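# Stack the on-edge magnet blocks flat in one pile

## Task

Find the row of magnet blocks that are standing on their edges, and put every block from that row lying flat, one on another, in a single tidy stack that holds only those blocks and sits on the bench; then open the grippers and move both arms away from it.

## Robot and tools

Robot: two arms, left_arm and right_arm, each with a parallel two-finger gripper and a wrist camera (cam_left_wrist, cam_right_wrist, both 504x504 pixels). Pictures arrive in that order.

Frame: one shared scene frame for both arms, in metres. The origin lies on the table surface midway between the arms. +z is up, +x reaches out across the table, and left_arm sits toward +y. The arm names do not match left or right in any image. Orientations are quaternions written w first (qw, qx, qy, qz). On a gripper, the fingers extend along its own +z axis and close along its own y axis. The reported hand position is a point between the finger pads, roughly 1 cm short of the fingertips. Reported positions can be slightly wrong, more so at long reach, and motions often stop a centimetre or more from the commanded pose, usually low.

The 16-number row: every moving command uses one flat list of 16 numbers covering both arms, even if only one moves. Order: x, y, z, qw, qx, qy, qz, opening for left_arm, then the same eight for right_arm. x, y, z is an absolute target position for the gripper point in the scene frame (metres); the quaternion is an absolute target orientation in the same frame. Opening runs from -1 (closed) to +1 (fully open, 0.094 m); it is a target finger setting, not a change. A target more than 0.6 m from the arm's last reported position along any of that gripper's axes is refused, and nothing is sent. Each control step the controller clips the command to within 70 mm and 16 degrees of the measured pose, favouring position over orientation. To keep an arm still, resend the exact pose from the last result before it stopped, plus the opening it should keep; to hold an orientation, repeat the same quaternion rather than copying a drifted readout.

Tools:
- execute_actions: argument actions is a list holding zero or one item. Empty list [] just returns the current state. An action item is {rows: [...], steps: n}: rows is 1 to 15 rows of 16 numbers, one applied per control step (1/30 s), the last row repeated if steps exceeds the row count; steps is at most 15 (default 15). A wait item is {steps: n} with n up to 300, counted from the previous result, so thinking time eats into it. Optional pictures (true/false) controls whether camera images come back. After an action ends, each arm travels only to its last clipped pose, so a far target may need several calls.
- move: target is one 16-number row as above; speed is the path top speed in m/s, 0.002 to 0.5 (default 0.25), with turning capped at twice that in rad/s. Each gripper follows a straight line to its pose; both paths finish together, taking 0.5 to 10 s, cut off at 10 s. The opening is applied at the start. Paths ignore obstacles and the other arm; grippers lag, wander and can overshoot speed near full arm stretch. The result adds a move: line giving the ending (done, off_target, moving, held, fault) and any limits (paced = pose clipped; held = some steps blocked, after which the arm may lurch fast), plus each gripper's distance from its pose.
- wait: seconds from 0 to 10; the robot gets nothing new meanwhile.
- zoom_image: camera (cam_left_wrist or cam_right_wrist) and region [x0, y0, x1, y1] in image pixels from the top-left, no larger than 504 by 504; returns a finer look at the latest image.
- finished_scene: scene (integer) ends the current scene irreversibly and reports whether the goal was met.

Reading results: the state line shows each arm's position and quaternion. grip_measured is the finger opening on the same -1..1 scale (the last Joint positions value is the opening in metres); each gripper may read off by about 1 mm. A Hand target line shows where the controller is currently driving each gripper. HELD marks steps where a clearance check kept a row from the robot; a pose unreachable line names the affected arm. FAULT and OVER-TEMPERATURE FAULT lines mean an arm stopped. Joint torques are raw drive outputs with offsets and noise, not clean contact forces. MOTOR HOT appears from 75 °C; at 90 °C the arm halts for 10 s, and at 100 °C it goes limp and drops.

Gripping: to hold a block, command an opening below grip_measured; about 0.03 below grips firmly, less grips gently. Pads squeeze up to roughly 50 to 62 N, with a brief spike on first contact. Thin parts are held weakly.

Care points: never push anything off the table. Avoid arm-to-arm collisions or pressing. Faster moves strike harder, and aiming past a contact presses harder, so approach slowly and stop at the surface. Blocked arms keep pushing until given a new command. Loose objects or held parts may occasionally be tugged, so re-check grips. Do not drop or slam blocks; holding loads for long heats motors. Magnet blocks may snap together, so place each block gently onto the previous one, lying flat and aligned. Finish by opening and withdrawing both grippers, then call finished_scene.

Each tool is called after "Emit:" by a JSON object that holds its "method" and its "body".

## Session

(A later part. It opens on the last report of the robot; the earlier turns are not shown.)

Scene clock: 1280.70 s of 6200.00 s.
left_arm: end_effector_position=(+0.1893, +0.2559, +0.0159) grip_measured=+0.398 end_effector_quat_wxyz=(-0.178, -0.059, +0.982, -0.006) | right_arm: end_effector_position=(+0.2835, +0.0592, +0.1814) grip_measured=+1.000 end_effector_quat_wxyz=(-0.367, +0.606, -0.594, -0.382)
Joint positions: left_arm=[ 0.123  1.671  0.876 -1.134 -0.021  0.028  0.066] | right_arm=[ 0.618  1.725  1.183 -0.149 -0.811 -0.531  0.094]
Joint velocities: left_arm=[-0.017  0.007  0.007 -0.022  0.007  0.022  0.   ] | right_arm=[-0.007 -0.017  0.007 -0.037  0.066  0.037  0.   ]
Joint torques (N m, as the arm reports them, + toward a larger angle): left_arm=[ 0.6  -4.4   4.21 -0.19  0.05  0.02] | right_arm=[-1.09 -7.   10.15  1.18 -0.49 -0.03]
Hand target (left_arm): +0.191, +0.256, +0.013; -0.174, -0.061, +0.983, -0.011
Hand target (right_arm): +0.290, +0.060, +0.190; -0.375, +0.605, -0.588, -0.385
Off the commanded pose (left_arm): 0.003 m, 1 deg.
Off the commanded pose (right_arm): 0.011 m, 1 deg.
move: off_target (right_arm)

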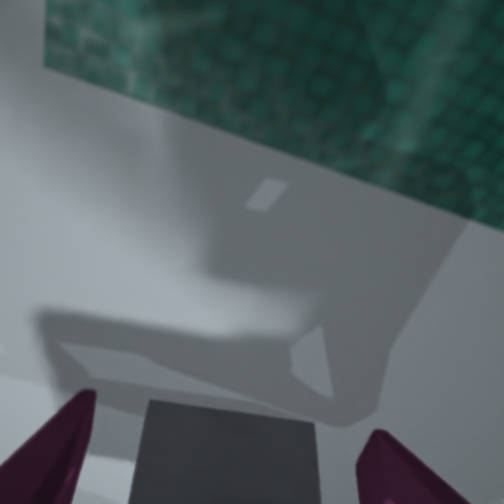

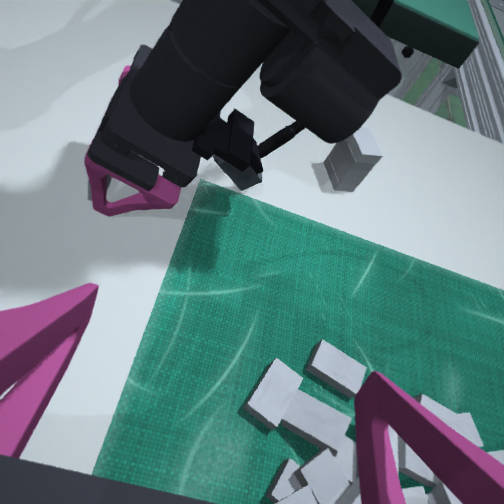

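Emit:
{"method": "execute_actions", "body": {"actions": []}}

Scene clock: 1293.00 s of 6200.00 s.
left_arm: end_effector_position=(+0.1897, +0.2559, +0.0158) grip_measured=+0.398 end_effector_quat_wxyz=(-0.177, -0.059, +0.982, -0.006) | right_arm: end_effector_position=(+0.2835, +0.0592, +0.1814) grip_measured=+1.000 end_effector_quat_wxyz=(-0.367, +0.606, -0.594, -0.382)
Joint positions: left_arm=[ 0.123  1.671  0.876 -1.132 -0.02   0.028  0.066] | right_arm=[ 0.618  1.725  1.183 -0.149 -0.811 -0.531  0.094]
Joint velocities: left_arm=[ 0.007 -0.007 -0.002 -0.066 -0.022  0.007 -0.   ] | right_arm=[-0.007  0.007 -0.002  0.007  0.051 -0.007  0.   ]
Joint torques (N m, as the arm reports them, + toward a larger angle): left_arm=[ 0.61 -4.29  4.21 -0.19  0.07  0.  ] | right_arm=[-1.09 -7.02 10.1   1.16 -0.51 -0.06]
Hand target (left_arm): +0.191, +0.256, +0.013; -0.174, -0.061, +0.983, -0.011
Hand target (right_arm): +0.290, +0.060, +0.190; -0.375, +0.605, -0.588, -0.385
Off the commanded pose (left_arm): 0.003 m, 1 deg.
Off the commanded pose (right_arm): 0.011 m, 1 deg.
Steps of this call (steps 1 to 90: nothing new was sent; then 9.30 s passed at rest). Readings (end_effector_position):
1: left_arm (+0.1894, +0.2559, +0.0159) | right_arm (+0.2835, +0.0592, +0.1814)
2: left_arm (+0.1895, +0.2559, +0.0159) | right_arm (+0.2835, +0.0592, +0.1814)
4: left_arm (+0.1896, +0.2559, +0.0158) | right_arm (+0.2835, +0.0592, +0.1814)
8: left_arm (+0.1897, +0.2559, +0.0158) | right_arm (+0.2835, +0.0592, +0.1814)
90: the state above

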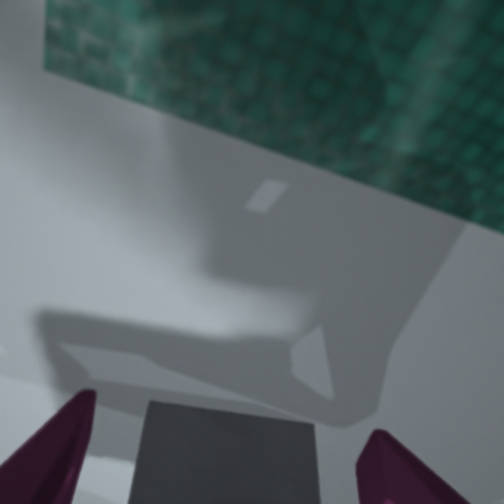

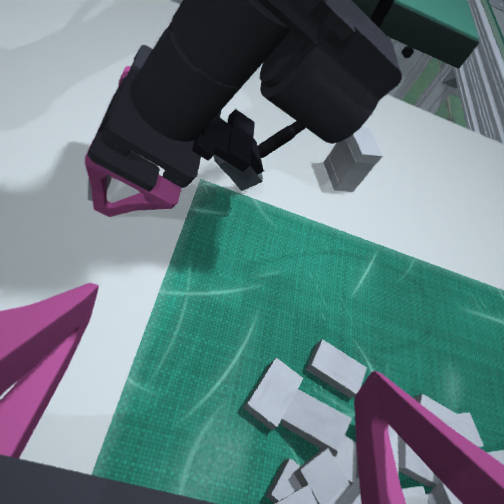

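Emit:
{"method": "execute_actions", "body": {"actions": [{"rows": [[0.191,0.2559,0.0135,0.1737,0.0612,-0.983,0.0108,0.2,0.29,0.06,0.19,0.3743,-0.6050,0.5876,0.3854,1],[0.191,0.2559,0.0135,0.1737,0.0612,-0.983,0.0108,0.05,0.29,0.06,0.19,0.3743,-0.6050,0.5876,0.3854,1],[0.191,0.2559,0.0135,0.1737,0.0612,-0.983,0.0108,0.0,0.29,0.06,0.19,0.3743,-0.6050,0.5876,0.3854,1],[0.191,0.2559,0.0135,0.1737,0.0612,-0.983,0.0108,0.0,0.29,0.06,0.19,0.3743,-0.6050,0.5876,0.3854,1],[0.191,0.2559,0.0135,0.1737,0.0612,-0.983,0.0108,-0.03,0.29,0.06,0.19,0.3743,-0.6050,0.5876,0.3854,1],[0.191,0.2559,0.0135,0.1737,0.0612,-0.983,0.0108,-0.05,0.29,0.06,0.19,0.3743,-0.6050,0.5876,0.3854,1],[0.191,0.2559,0.0135,0.1737,0.0612,-0.983,0.0108,-0.07,0.29,0.06,0.19,0.3743,-0.6050,0.5876,0.3854,1],[0.191,0.2559,0.0135,0.1737,0.0612,-0.983,0.0108,-0.085,0.29,0.06,0.19,0.3743,-0.6050,0.5876,0.3854,1],[0.191,0.2559,0.0135,0.1737,0.0612,-0.983,0.0108,-0.10,0.29,0.06,0.19,0.3743,-0.6050,0.5876,0.3854,1],[0.191,0.2559,0.0135,0.1737,0.0612,-0.983,0.0108,-0.11,0.29,0.06,0.19,0.3743,-0.6050,0.5876,0.3854,1],[0.191,0.2559,0.0135,0.1737,0.0612,-0.983,0.0108,-0.12,0.29,0.06,0.19,0.3743,-0.6050,0.5876,0.3854,1],[0.191,0.2559,0.0135,0.1737,0.0612,-0.983,0.0108,-0.13,0.29,0.06,0.19,0.3743,-0.6050,0.5876,0.3854,1],[0.191,0.2559,0.0135,0.1737,0.0612,-0.983,0.0108,-0.14,0.29,0.06,0.19,0.3743,-0.6050,0.5876,0.3854,1],[0.191,0.2559,0.0135,0.1737,0.0612,-0.983,0.0108,-0.155,0.29,0.06,0.19,0.3743,-0.6050,0.5876,0.3854,1]], "steps": 15}]}}

Scene clock: 1311.73 s of 6200.00 s.
left_arm: end_effector_position=(+0.1899, +0.2560, +0.0157) grip_measured=-0.131 end_effector_quat_wxyz=(-0.177, -0.059, +0.982, -0.006) | right_arm: end_effector_position=(+0.2835, +0.0592, +0.1814) grip_measured=+1.000 end_effector_quat_wxyz=(-0.367, +0.606, -0.594, -0.382)
Joint positions: left_arm=[ 0.123  1.671  0.876 -1.131 -0.02   0.028  0.041] | right_arm=[ 0.618  1.725  1.183 -0.149 -0.811 -0.531  0.094]
Joint velocities: left_arm=[ 0.002 -0.002 -0.002 -0.007 -0.007 -0.022 -0.   ] | right_arm=[ 0.007  0.002 -0.002 -0.022 -0.081 -0.066  0.   ]
Joint torques (N m, as the arm reports them, + toward a larger angle): left_arm=[ 0.56 -4.46  4.26 -0.2   0.07  0.02] | right_arm=[-1.11 -7.06 10.13  1.17 -0.5  -0.05]
Hand target (left_arm): +0.191, +0.256, +0.013; -0.174, -0.061, +0.983, -0.011
Hand target (right_arm): +0.290, +0.060, +0.190; -0.375, +0.605, -0.588, -0.385
Off the commanded pose (left_arm): 0.002 m, 1 deg.
Off the commanded pose (right_arm): 0.011 m, 1 deg.
Steps of this call (steps 1 to 90: nothing new was sent; then 15.23 s passed at rest; steps 91 to 105: all 15 steps of this action). Readings (end_effector_position):
91: left_arm (+0.1897, +0.2559, +0.0158) | right_arm (+0.2835, +0.0592, +0.1814)
92: left_arm (+0.1897, +0.2559, +0.0158) | right_arm (+0.2835, +0.0592, +0.1814)
94: left_arm (+0.1897, +0.2559, +0.0158) | right_arm (+0.2835, +0.0592, +0.1814)
98: left_arm (+0.1897, +0.2559, +0.0158) | right_arm (+0.2835, +0.0592, +0.1814)
105: the state above

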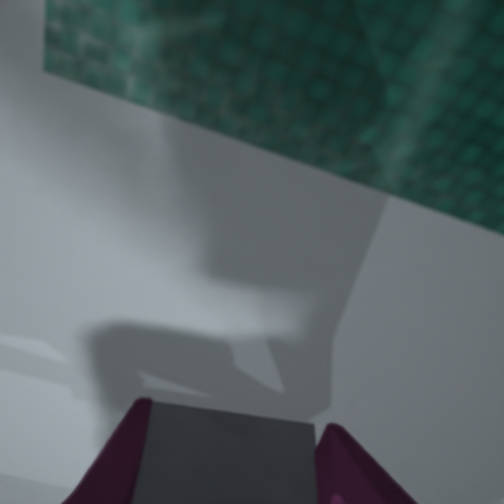

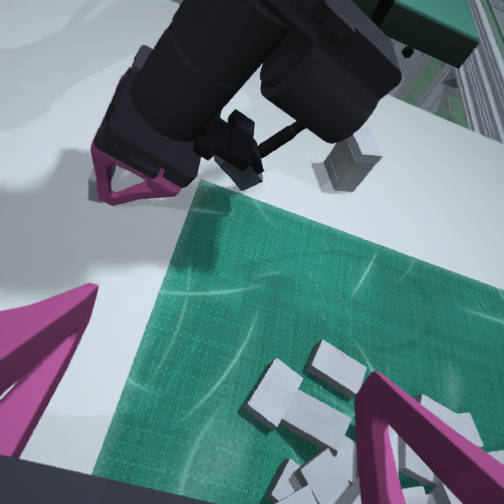

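Gripped at −0.131. Lifting.

Emit:
{"method": "move", "body": {"target": [0.200,0.257,0.085,0.1737,0.0612,-0.983,0.0108,-0.165,0.29,0.06,0.19,0.3743,-0.6050,0.5876,0.3854,1], "speed": 0.1}}

Emit:
{"method": "move", "body": {"target": [0.405,0.387,0.128,0.5835,-0.1558,0.7886,0.1153,-0.165,0.29,0.06,0.19,0.3743,-0.6050,0.5876,0.3854,1], "speed": 0.2}}

Scene clock: 1315.97 s of 6200.00 s.
left_arm: end_effector_position=(+0.1965, +0.2568, +0.0739) grip_measured=-0.131 end_effector_quat_wxyz=(-0.188, -0.059, +0.980, -0.007) | right_arm: end_effector_position=(+0.2835, +0.0592, +0.1814) grip_measured=+1.000 end_effector_quat_wxyz=(-0.367, +0.606, -0.594, -0.382)
Joint positions: left_arm=[ 0.123  1.62   1.066 -1.396 -0.019  0.028  0.041] | right_arm=[ 0.618  1.725  1.183 -0.149 -0.811 -0.531  0.094]
Joint velocities: left_arm=[-0.012  0.022  0.002 -0.051 -0.037 -0.037  0.   ] | right_arm=[-0.012  0.037  0.007  0.022  0.051  0.007  0.   ]
Joint torques (N m, as the arm reports them, + toward a larger angle): left_arm=[ 0.5  -6.97  7.43 -0.61  0.07  0.  ] | right_arm=[-1.01 -6.93 10.07  1.17 -0.52 -0.05]
Hand target (left_arm): +0.200, +0.257, +0.085; -0.174, -0.061, +0.983, -0.011
Hand target (right_arm): +0.290, +0.060, +0.190; -0.375, +0.605, -0.588, -0.385
Off the commanded pose (left_arm): 0.012 m, 2 deg.
Off the commanded pose (right_arm): 0.011 m, 1 deg.
move: off_target (left_arm, right_arm)

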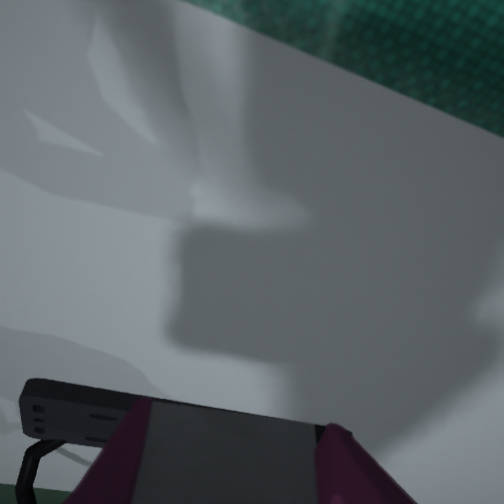

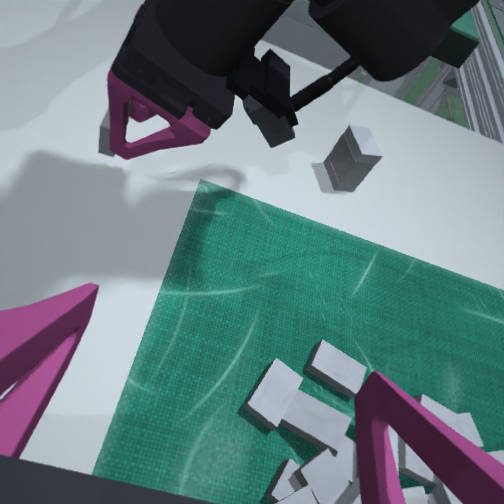

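Scene clock: 1320.87 s of 6200.00 s.
left_arm: end_effector_position=(+0.4023, +0.3824, +0.1103) grip_measured=-0.131 end_effector_quat_wxyz=(+0.560, -0.165, +0.805, +0.103) | right_arm: end_effector_position=(+0.2835, +0.0592, +0.1814) grip_measured=+1.000 end_effector_quat_wxyz=(-0.367, +0.606, -0.594, -0.382)
Joint positions: left_arm=[ 0.359  1.535  0.473  0.702  0.003 -0.018  0.041] | right_arm=[ 0.618  1.725  1.183 -0.149 -0.811 -0.531  0.094]
Joint velocities: left_arm=[ 0.012  0.022  0.007 -0.022  0.022 -0.066  0.001] | right_arm=[-0.017 -0.007 -0.012 -0.007  0.037 -0.007  0.   ]
Joint torques (N m, as the arm reports them, + toward a larger angle): left_arm=[ 0.9  -4.5   5.95  2.12  0.05 -0.08] | right_arm=[-1.16 -6.98 10.07  1.18 -0.5  -0.03]
Hand target (left_arm): +0.406, +0.388, +0.124; +0.583, -0.166, +0.788, +0.108
Hand target (right_arm): +0.290, +0.060, +0.190; -0.375, +0.605, -0.588, -0.385
Off the commanded pose (left_arm): 0.018 m, 4 deg.
Off the commanded pose (right_arm): 0.011 m, 1 deg.
move: off_target (left_arm, right_arm)

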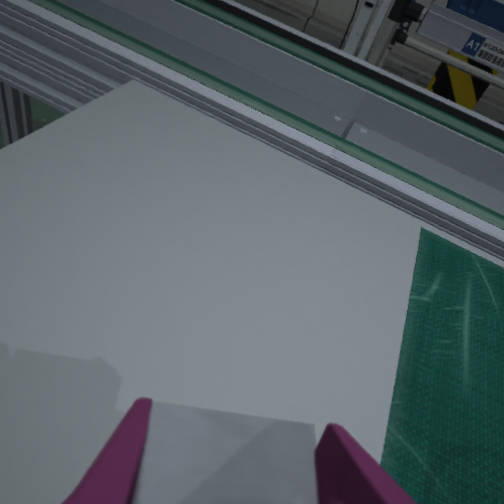

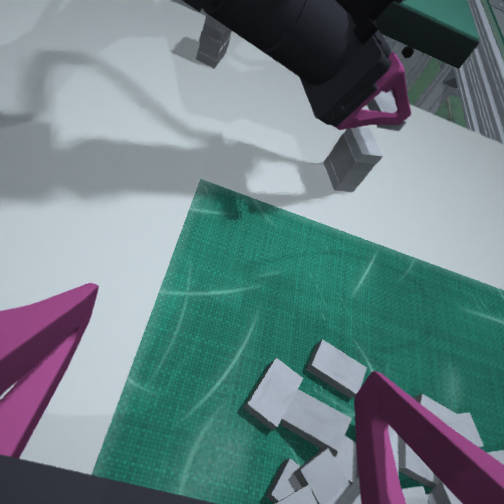

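Emit:
{"method": "move", "body": {"target": [0.406,0.384,0.092,0.5835,-0.1558,0.7886,0.1153,-0.165,0.29,0.06,0.19,0.3743,-0.6050,0.5876,0.3854,1], "speed": 0.06}}

Emit:
{"method": "zoom_image", "body": {"camera": "cam_right_wrist", "region": [300,80,420,200]}}

Scene clock: 1326.07 s of 6200.00 s.
left_arm: end_effector_position=(+0.4024, +0.3825, +0.0801) grip_measured=-0.131 end_effector_quat_wxyz=(+0.564, -0.161, +0.803, +0.106) | right_arm: end_effector_position=(+0.2835, +0.0592, +0.1814) grip_measured=+1.000 end_effector_quat_wxyz=(-0.367, +0.606, -0.594, -0.382)
Joint positions: left_arm=[ 0.359  1.688  0.421  0.918  0.003 -0.01   0.041] | right_arm=[ 0.618  1.725  1.183 -0.149 -0.811 -0.531  0.094]
Joint velocities: left_arm=[ 0.012  0.017 -0.007  0.051  0.066  0.037  0.   ] | right_arm=[ 0.027 -0.022 -0.002  0.037  0.095  0.037  0.   ]
Joint torques (N m, as the arm reports them, + toward a larger angle): left_arm=[-0.41 -4.87  4.59  2.13 -0.08  0.05] | right_arm=[-1.06 -7.01 10.05  1.17 -0.52 -0.04]
Hand target (left_arm): +0.406, +0.384, +0.091; +0.583, -0.156, +0.789, +0.115
Hand target (right_arm): +0.290, +0.060, +0.190; -0.375, +0.605, -0.588, -0.385
Off the commanded pose (left_arm): 0.013 m, 3 deg.
Off the commanded pose (right_arm): 0.011 m, 1 deg.
After step 90, 1.03 s passed at rest.
move: off_target (left_arm, right_arm)

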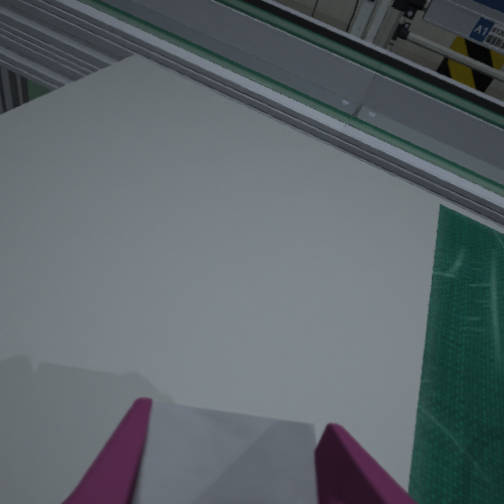

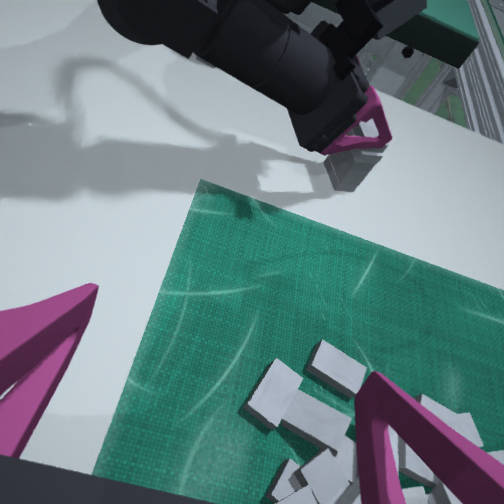

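Region (300, 80, 420, 200) of cam_right_wrist's 504x504 image, scaled by 4.200, with more detail than that image has.

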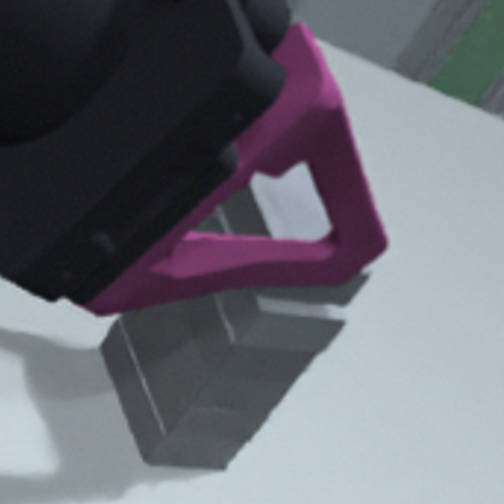

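Emit:
{"method": "execute_actions", "body": {"actions": [{"rows": [[0.4065,0.3843,0.0905,0.5835,-0.1558,0.7886,0.1153,-0.165,0.29,0.06,0.19,0.3743,-0.6050,0.5876,0.3854,1],[0.4065,0.3843,0.0895,0.5835,-0.1558,0.7886,0.1153,-0.165,0.29,0.06,0.19,0.3743,-0.6050,0.5876,0.3854,1],[0.4065,0.3843,0.0885,0.5835,-0.1558,0.7886,0.1153,-0.165,0.29,0.06,0.19,0.3743,-0.6050,0.5876,0.3854,1],[0.4065,0.3843,0.0875,0.5835,-0.1558,0.7886,0.1153,-0.165,0.29,0.06,0.19,0.3743,-0.6050,0.5876,0.3854,1],[0.4065,0.3843,0.0865,0.5835,-0.1558,0.7886,0.1153,-0.165,0.29,0.06,0.19,0.3743,-0.6050,0.5876,0.3854,1],[0.4065,0.3843,0.0860,0.5835,-0.1558,0.7886,0.1153,-0.165,0.29,0.06,0.19,0.3743,-0.6050,0.5876,0.3854,1],[0.4065,0.3843,0.0855,0.5835,-0.1558,0.7886,0.1153,-0.165,0.29,0.06,0.19,0.3743,-0.6050,0.5876,0.3854,1],[0.4065,0.3843,0.0850,0.5835,-0.1558,0.7886,0.1153,-0.165,0.29,0.06,0.19,0.3743,-0.6050,0.5876,0.3854,1]], "steps": 15}]}}

Scene clock: 1334.77 s of 6200.00 s.
left_arm: end_effector_position=(+0.4044, +0.3833, +0.0756) grip_measured=-0.131 end_effector_quat_wxyz=(+0.566, -0.161, +0.801, +0.107) | right_arm: end_effector_position=(+0.2835, +0.0592, +0.1814) grip_measured=+1.000 end_effector_quat_wxyz=(-0.367, +0.606, -0.594, -0.382)
Joint positions: left_arm=[ 0.359  1.725  0.421  0.961  0.003 -0.01   0.041] | right_arm=[ 0.618  1.725  1.183 -0.149 -0.811 -0.531  0.094]
Joint velocities: left_arm=[-0.007  0.007 -0.012  0.022  0.007 -0.095  0.   ] | right_arm=[-0.012 -0.002 -0.002 -0.037 -0.022 -0.037  0.   ]
Joint torques (N m, as the arm reports them, + toward a larger angle): left_arm=[-0.31 -5.11  4.05  2.11 -0.07  0.04] | right_arm=[-1.04 -6.98 10.11  1.18 -0.5  -0.06]
Hand target (left_arm): +0.406, +0.384, +0.085; +0.583, -0.156, +0.789, +0.115
Hand target (right_arm): +0.290, +0.060, +0.190; -0.375, +0.605, -0.588, -0.385
Off the commanded pose (left_arm): 0.010 m, 3 deg.
Off the commanded pose (right_arm): 0.011 m, 1 deg.
Steps of this call (steps 1 to 90: nothing new was sent; then 5.20 s passed at rest; steps 91 to 105: all 15 steps of this action). Readings (end_effector_position):
91: left_arm (+0.4025, +0.3825, +0.0805) | right_arm (+0.2835, +0.0592, +0.1814)
92: left_arm (+0.4027, +0.3826, +0.0803) | right_arm (+0.2835, +0.0592, +0.1814)
94: left_arm (+0.4031, +0.3827, +0.0791) | right_arm (+0.2835, +0.0592, +0.1814)
98: left_arm (+0.4037, +0.3830, +0.0755) | right_arm (+0.2835, +0.0592, +0.1814)
105: the state above

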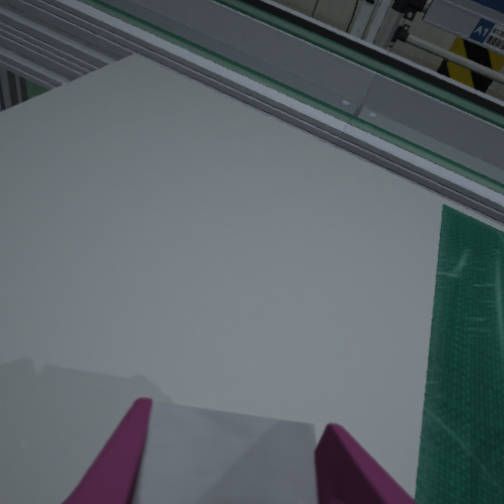

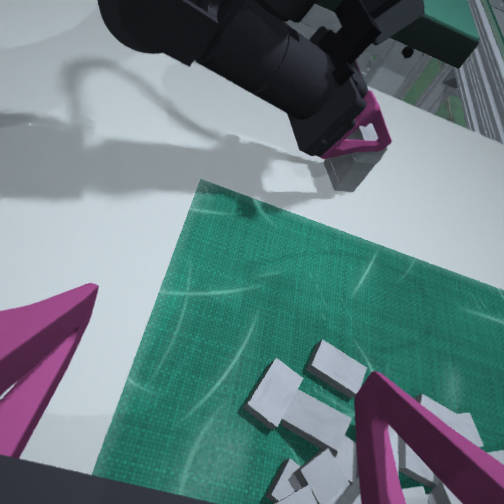

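Emit:
{"method": "zoom_image", "body": {"camera": "cam_right_wrist", "region": [310,115,400,205]}}

Region (310, 115, 400, 205) of cam_right_wrist's 504x504 image, scaled by 5.600, with more detail than that image has.

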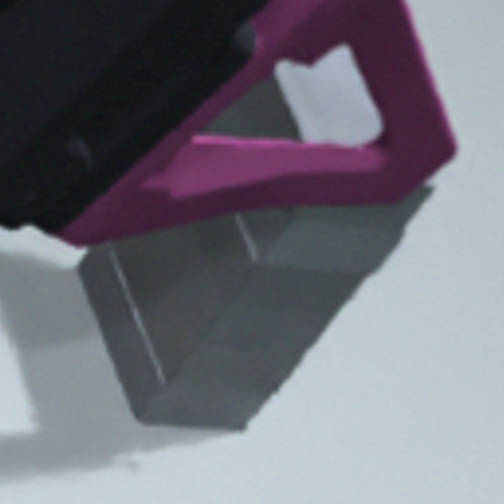

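Emit:
{"method": "execute_actions", "body": {"actions": [{"rows": [[0.4065,0.3843,0.0875,0.5835,-0.1558,0.7886,0.1153,-0.165,0.29,0.06,0.19,0.3743,-0.6050,0.5876,0.3854,1],[0.4065,0.3843,0.0885,0.5835,-0.1558,0.7886,0.1153,-0.15,0.29,0.06,0.19,0.3743,-0.6050,0.5876,0.3854,1],[0.4065,0.3843,0.0890,0.5835,-0.1558,0.7886,0.1153,-0.14,0.29,0.06,0.19,0.3743,-0.6050,0.5876,0.3854,1],[0.4065,0.3843,0.0890,0.5835,-0.1558,0.7886,0.1153,-0.13,0.29,0.06,0.19,0.3743,-0.6050,0.5876,0.3854,1],[0.4065,0.3843,0.0890,0.5835,-0.1558,0.7886,0.1153,-0.12,0.29,0.06,0.19,0.3743,-0.6050,0.5876,0.3854,1],[0.4065,0.3843,0.0890,0.5835,-0.1558,0.7886,0.1153,-0.105,0.29,0.06,0.19,0.3743,-0.6050,0.5876,0.3854,1],[0.4065,0.3843,0.0890,0.5835,-0.1558,0.7886,0.1153,-0.09,0.29,0.06,0.19,0.3743,-0.6050,0.5876,0.3854,1],[0.4065,0.3843,0.0890,0.5835,-0.1558,0.7886,0.1153,-0.05,0.29,0.06,0.19,0.3743,-0.6050,0.5876,0.3854,1],[0.4065,0.3843,0.0890,0.5835,-0.1558,0.7886,0.1153,0.0,0.29,0.06,0.19,0.3743,-0.6050,0.5876,0.3854,1],[0.4065,0.3843,0.0890,0.5835,-0.1558,0.7886,0.1153,0.2,0.29,0.06,0.19,0.3743,-0.6050,0.5876,0.3854,1],[0.4065,0.3843,0.0890,0.5835,-0.1558,0.7886,0.1153,0.4,0.29,0.06,0.19,0.3743,-0.6050,0.5876,0.3854,1]], "steps": 15}]}}

Emit:
{"method": "move", "body": {"target": [0.400,0.386,0.16,0.5835,-0.1558,0.7886,0.1153,0.4,0.29,0.06,0.19,0.3743,-0.6050,0.5876,0.3854,1], "speed": 0.15}}

Emit:
{"method": "zoom_image", "body": {"camera": "cam_right_wrist", "region": [310,105,400,205]}}

Scene clock: 1346.60 s of 6200.00 s.
left_arm: end_effector_position=(+0.4045, +0.3833, +0.0757) grip_measured=+0.397 end_effector_quat_wxyz=(+0.567, -0.160, +0.801, +0.107) | right_arm: end_effector_position=(+0.2834, +0.0592, +0.1814) grip_measured=+1.000 end_effector_quat_wxyz=(-0.367, +0.606, -0.594, -0.382)
Joint positions: left_arm=[ 0.359  1.725  0.421  0.962  0.003 -0.01   0.066] | right_arm=[ 0.618  1.725  1.183 -0.149 -0.812 -0.531  0.094]
Joint velocities: left_arm=[-0.002 -0.012  0.002  0.051  0.007  0.022 -0.   ] | right_arm=[-0.002  0.002 -0.002 -0.051 -0.037  0.007  0.   ]
Joint torques (N m, as the arm reports them, + toward a larger angle): left_arm=[-0.31 -6.63  4.4   1.86 -0.06  0.06] | right_arm=[-1.07 -6.96 10.18  1.16 -0.52 -0.05]
Hand target (left_arm): +0.407, +0.384, +0.089; +0.583, -0.156, +0.789, +0.115
Hand target (right_arm): +0.290, +0.060, +0.190; -0.375, +0.605, -0.588, -0.385
Off the commanded pose (left_arm): 0.013 m, 3 deg.
Off the commanded pose (right_arm): 0.011 m, 1 deg.
Steps of this call (steps 1 to 90: nothing new was sent; then 8.33 s passed at rest; steps 91 to 105: all 15 steps of this action). Readings (end_effector_position):
91: left_arm (+0.4044, +0.3833, +0.0756) | right_arm (+0.2834, +0.0592, +0.1814)
92: left_arm (+0.4044, +0.3833, +0.0756) | right_arm (+0.2834, +0.0592, +0.1814)
94: left_arm (+0.4044, +0.3833, +0.0756) | right_arm (+0.2834, +0.0592, +0.1814)
98: left_arm (+0.4044, +0.3833, +0.0756) | right_arm (+0.2834, +0.0592, +0.1814)
105: the state above

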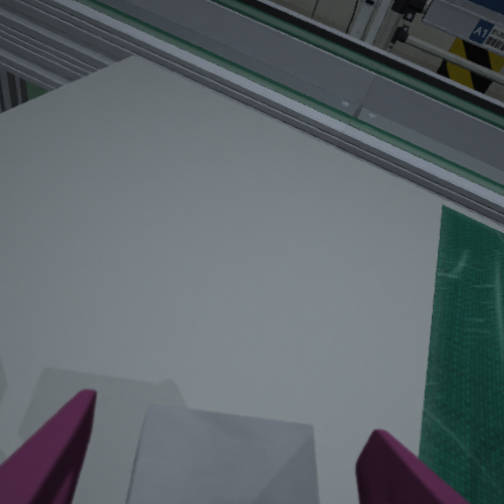

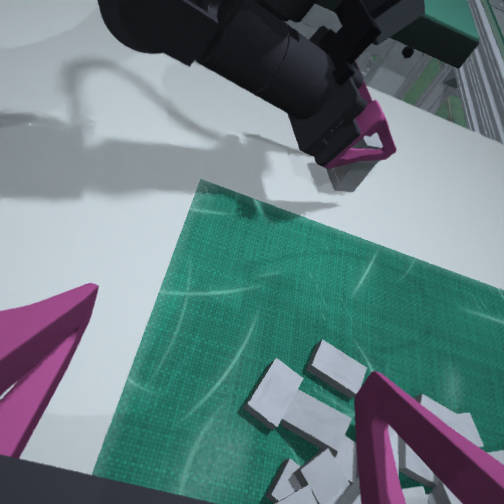

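Scene clock: 1348.10 s of 6200.00 s.
left_arm: end_effector_position=(+0.3967, +0.3801, +0.1412) grip_measured=+0.398 end_effector_quat_wxyz=(+0.565, -0.159, +0.802, +0.108) | right_arm: end_effector_position=(+0.2835, +0.0592, +0.1814) grip_measured=+1.000 end_effector_quat_wxyz=(-0.367, +0.606, -0.594, -0.382)
Joint positions: left_arm=[ 0.359  1.399  0.505  0.549  0.003 -0.005  0.066] | right_arm=[ 0.618  1.725  1.183 -0.149 -0.811 -0.531  0.094]
Joint velocities: left_arm=[ 0.002 -0.012 -0.002  0.022  0.051 -0.022 -0.001] | right_arm=[-0.007  0.027 -0.002  0.007 -0.007 -0.022  0.   ]
Joint torques (N m, as the arm reports them, + toward a larger angle): left_arm=[ 1.08 -5.8   8.49  1.64  0.05  0.05] | right_arm=[-1.11 -6.98 10.19  1.16 -0.5  -0.04]
Hand target (left_arm): +0.399, +0.386, +0.161; +0.584, -0.156, +0.789, +0.115
Hand target (right_arm): +0.290, +0.060, +0.190; -0.375, +0.605, -0.588, -0.385
Off the commanded pose (left_arm): 0.020 m, 3 deg.
Off the commanded pose (right_arm): 0.011 m, 1 deg.
move: off_target (left_arm, right_arm)

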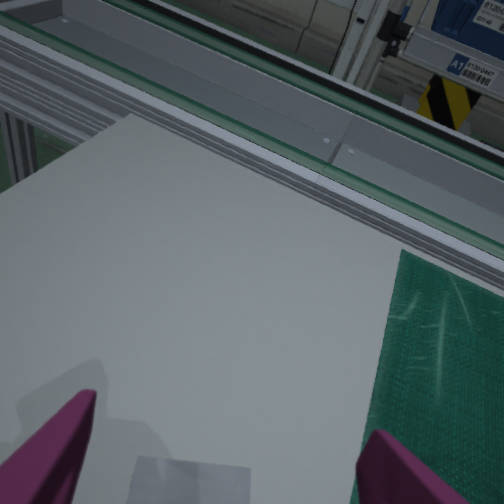

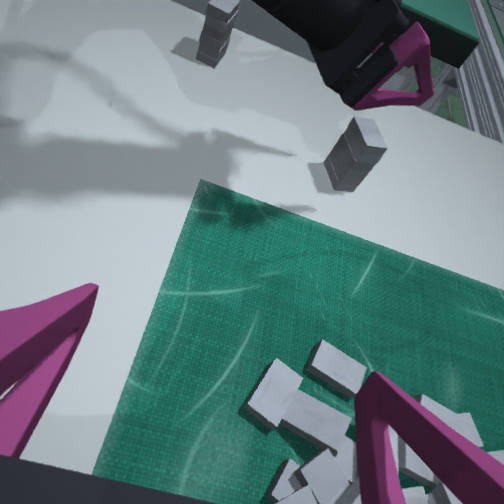

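Region (310, 105, 400, 205) of cam_right_wrist's 504x504 image, scaled by 5.040, with more detail than that image has; it fills the left 454 columns of this view, and the rest is white.

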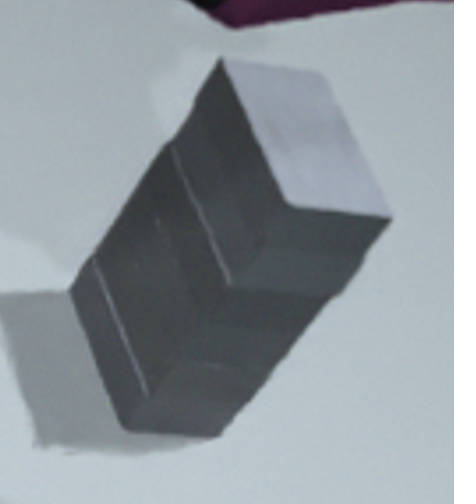

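Emit:
{"method": "zoom_image", "body": {"camera": "cam_right_wrist", "region": [160,0,260,90]}}

Region (160, 0, 260, 90) of cam_right_wrist's 504x504 image, scaled by 5.040, with more detail than that image has; it fills the top 454 rows of this view, and the rest is white.

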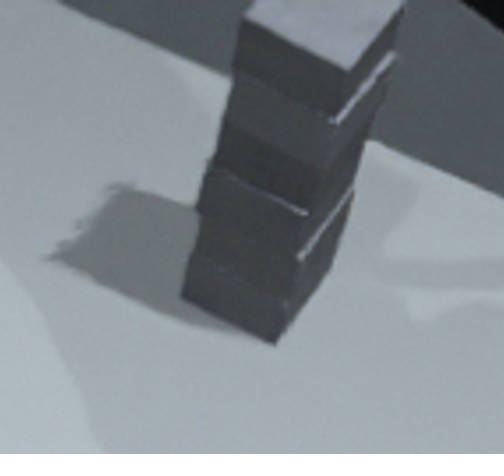

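Emit:
{"method": "move", "body": {"target": [0.25,0.30,0.25,0.17,0,0.985,0,1,0.25,-0.30,0.25,0.17,0,0.985,0,1], "speed": 0.25}}

Scene clock: 1357.83 s of 6200.00 s.
left_arm: end_effector_position=(+0.2443, +0.2993, +0.2459) grip_measured=+1.000 end_effector_quat_wxyz=(+0.162, -0.008, +0.987, +0.001) | right_arm: end_effector_position=(+0.2468, -0.2957, +0.2405) grip_measured=+1.000 end_effector_quat_wxyz=(+0.161, -0.009, +0.987, +0.002)
Joint positions: left_arm=[ 0.375  1.254  1.475 -1.49   0.122  0.37   0.094] | right_arm=[ 0.076  1.238  1.44  -1.452  0.03   0.095  0.094]
Joint velocities: left_arm=[-0.002 -0.007  0.007  0.037 -0.037 -0.022  0.   ] | right_arm=[ 0.002 -0.007 -0.002 -0.11  -0.051 -0.022  0.   ]
Joint torques (N m, as the arm reports them, + toward a larger angle): left_arm=[-1.14 -1.5   8.29  0.67  0.02  0.03] | right_arm=[-0.81 -1.8   9.27  0.67  0.09  0.07]
Hand target (left_arm): +0.248, +0.299, +0.252; +0.167, +0.001, +0.986, +0.006
Hand target (right_arm): +0.252, -0.298, +0.248; +0.170, +0.000, +0.985, +0.001
Off the commanded pose (left_arm): 0.007 m, 1 deg.
Off the commanded pose (right_arm): 0.011 m, 2 deg.
After step 90, 2.70 s passed at rest.
move: off_target (right_arm)

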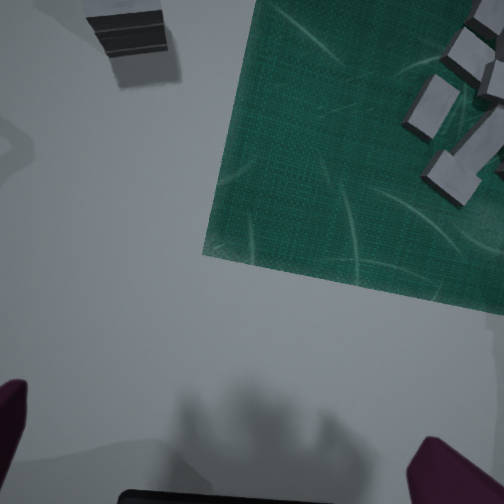

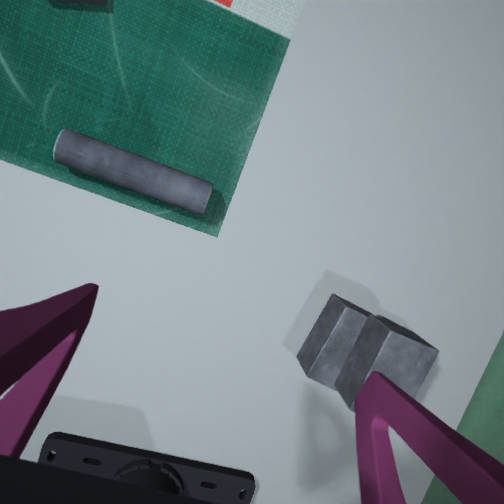

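Emit:
{"method": "zoom_image", "body": {"camera": "cam_right_wrist", "region": [270,250,470,450]}}

Region (270, 250, 470, 450) of cam_right_wrist's 504x504 image, scaled by 2.520, with more detail than that image has.

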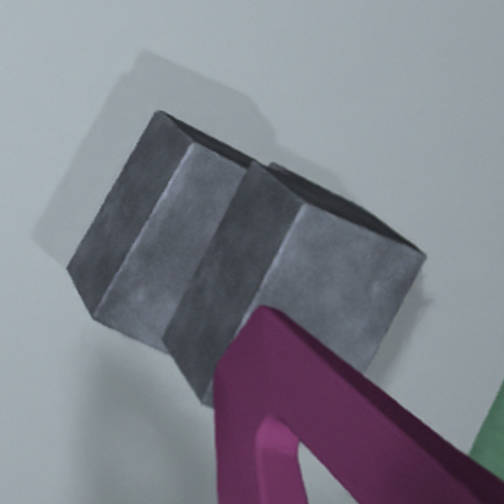

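Emit:
{"method": "finished_scene", "body": {"scene": 1}}

The scene is finished: the task was done.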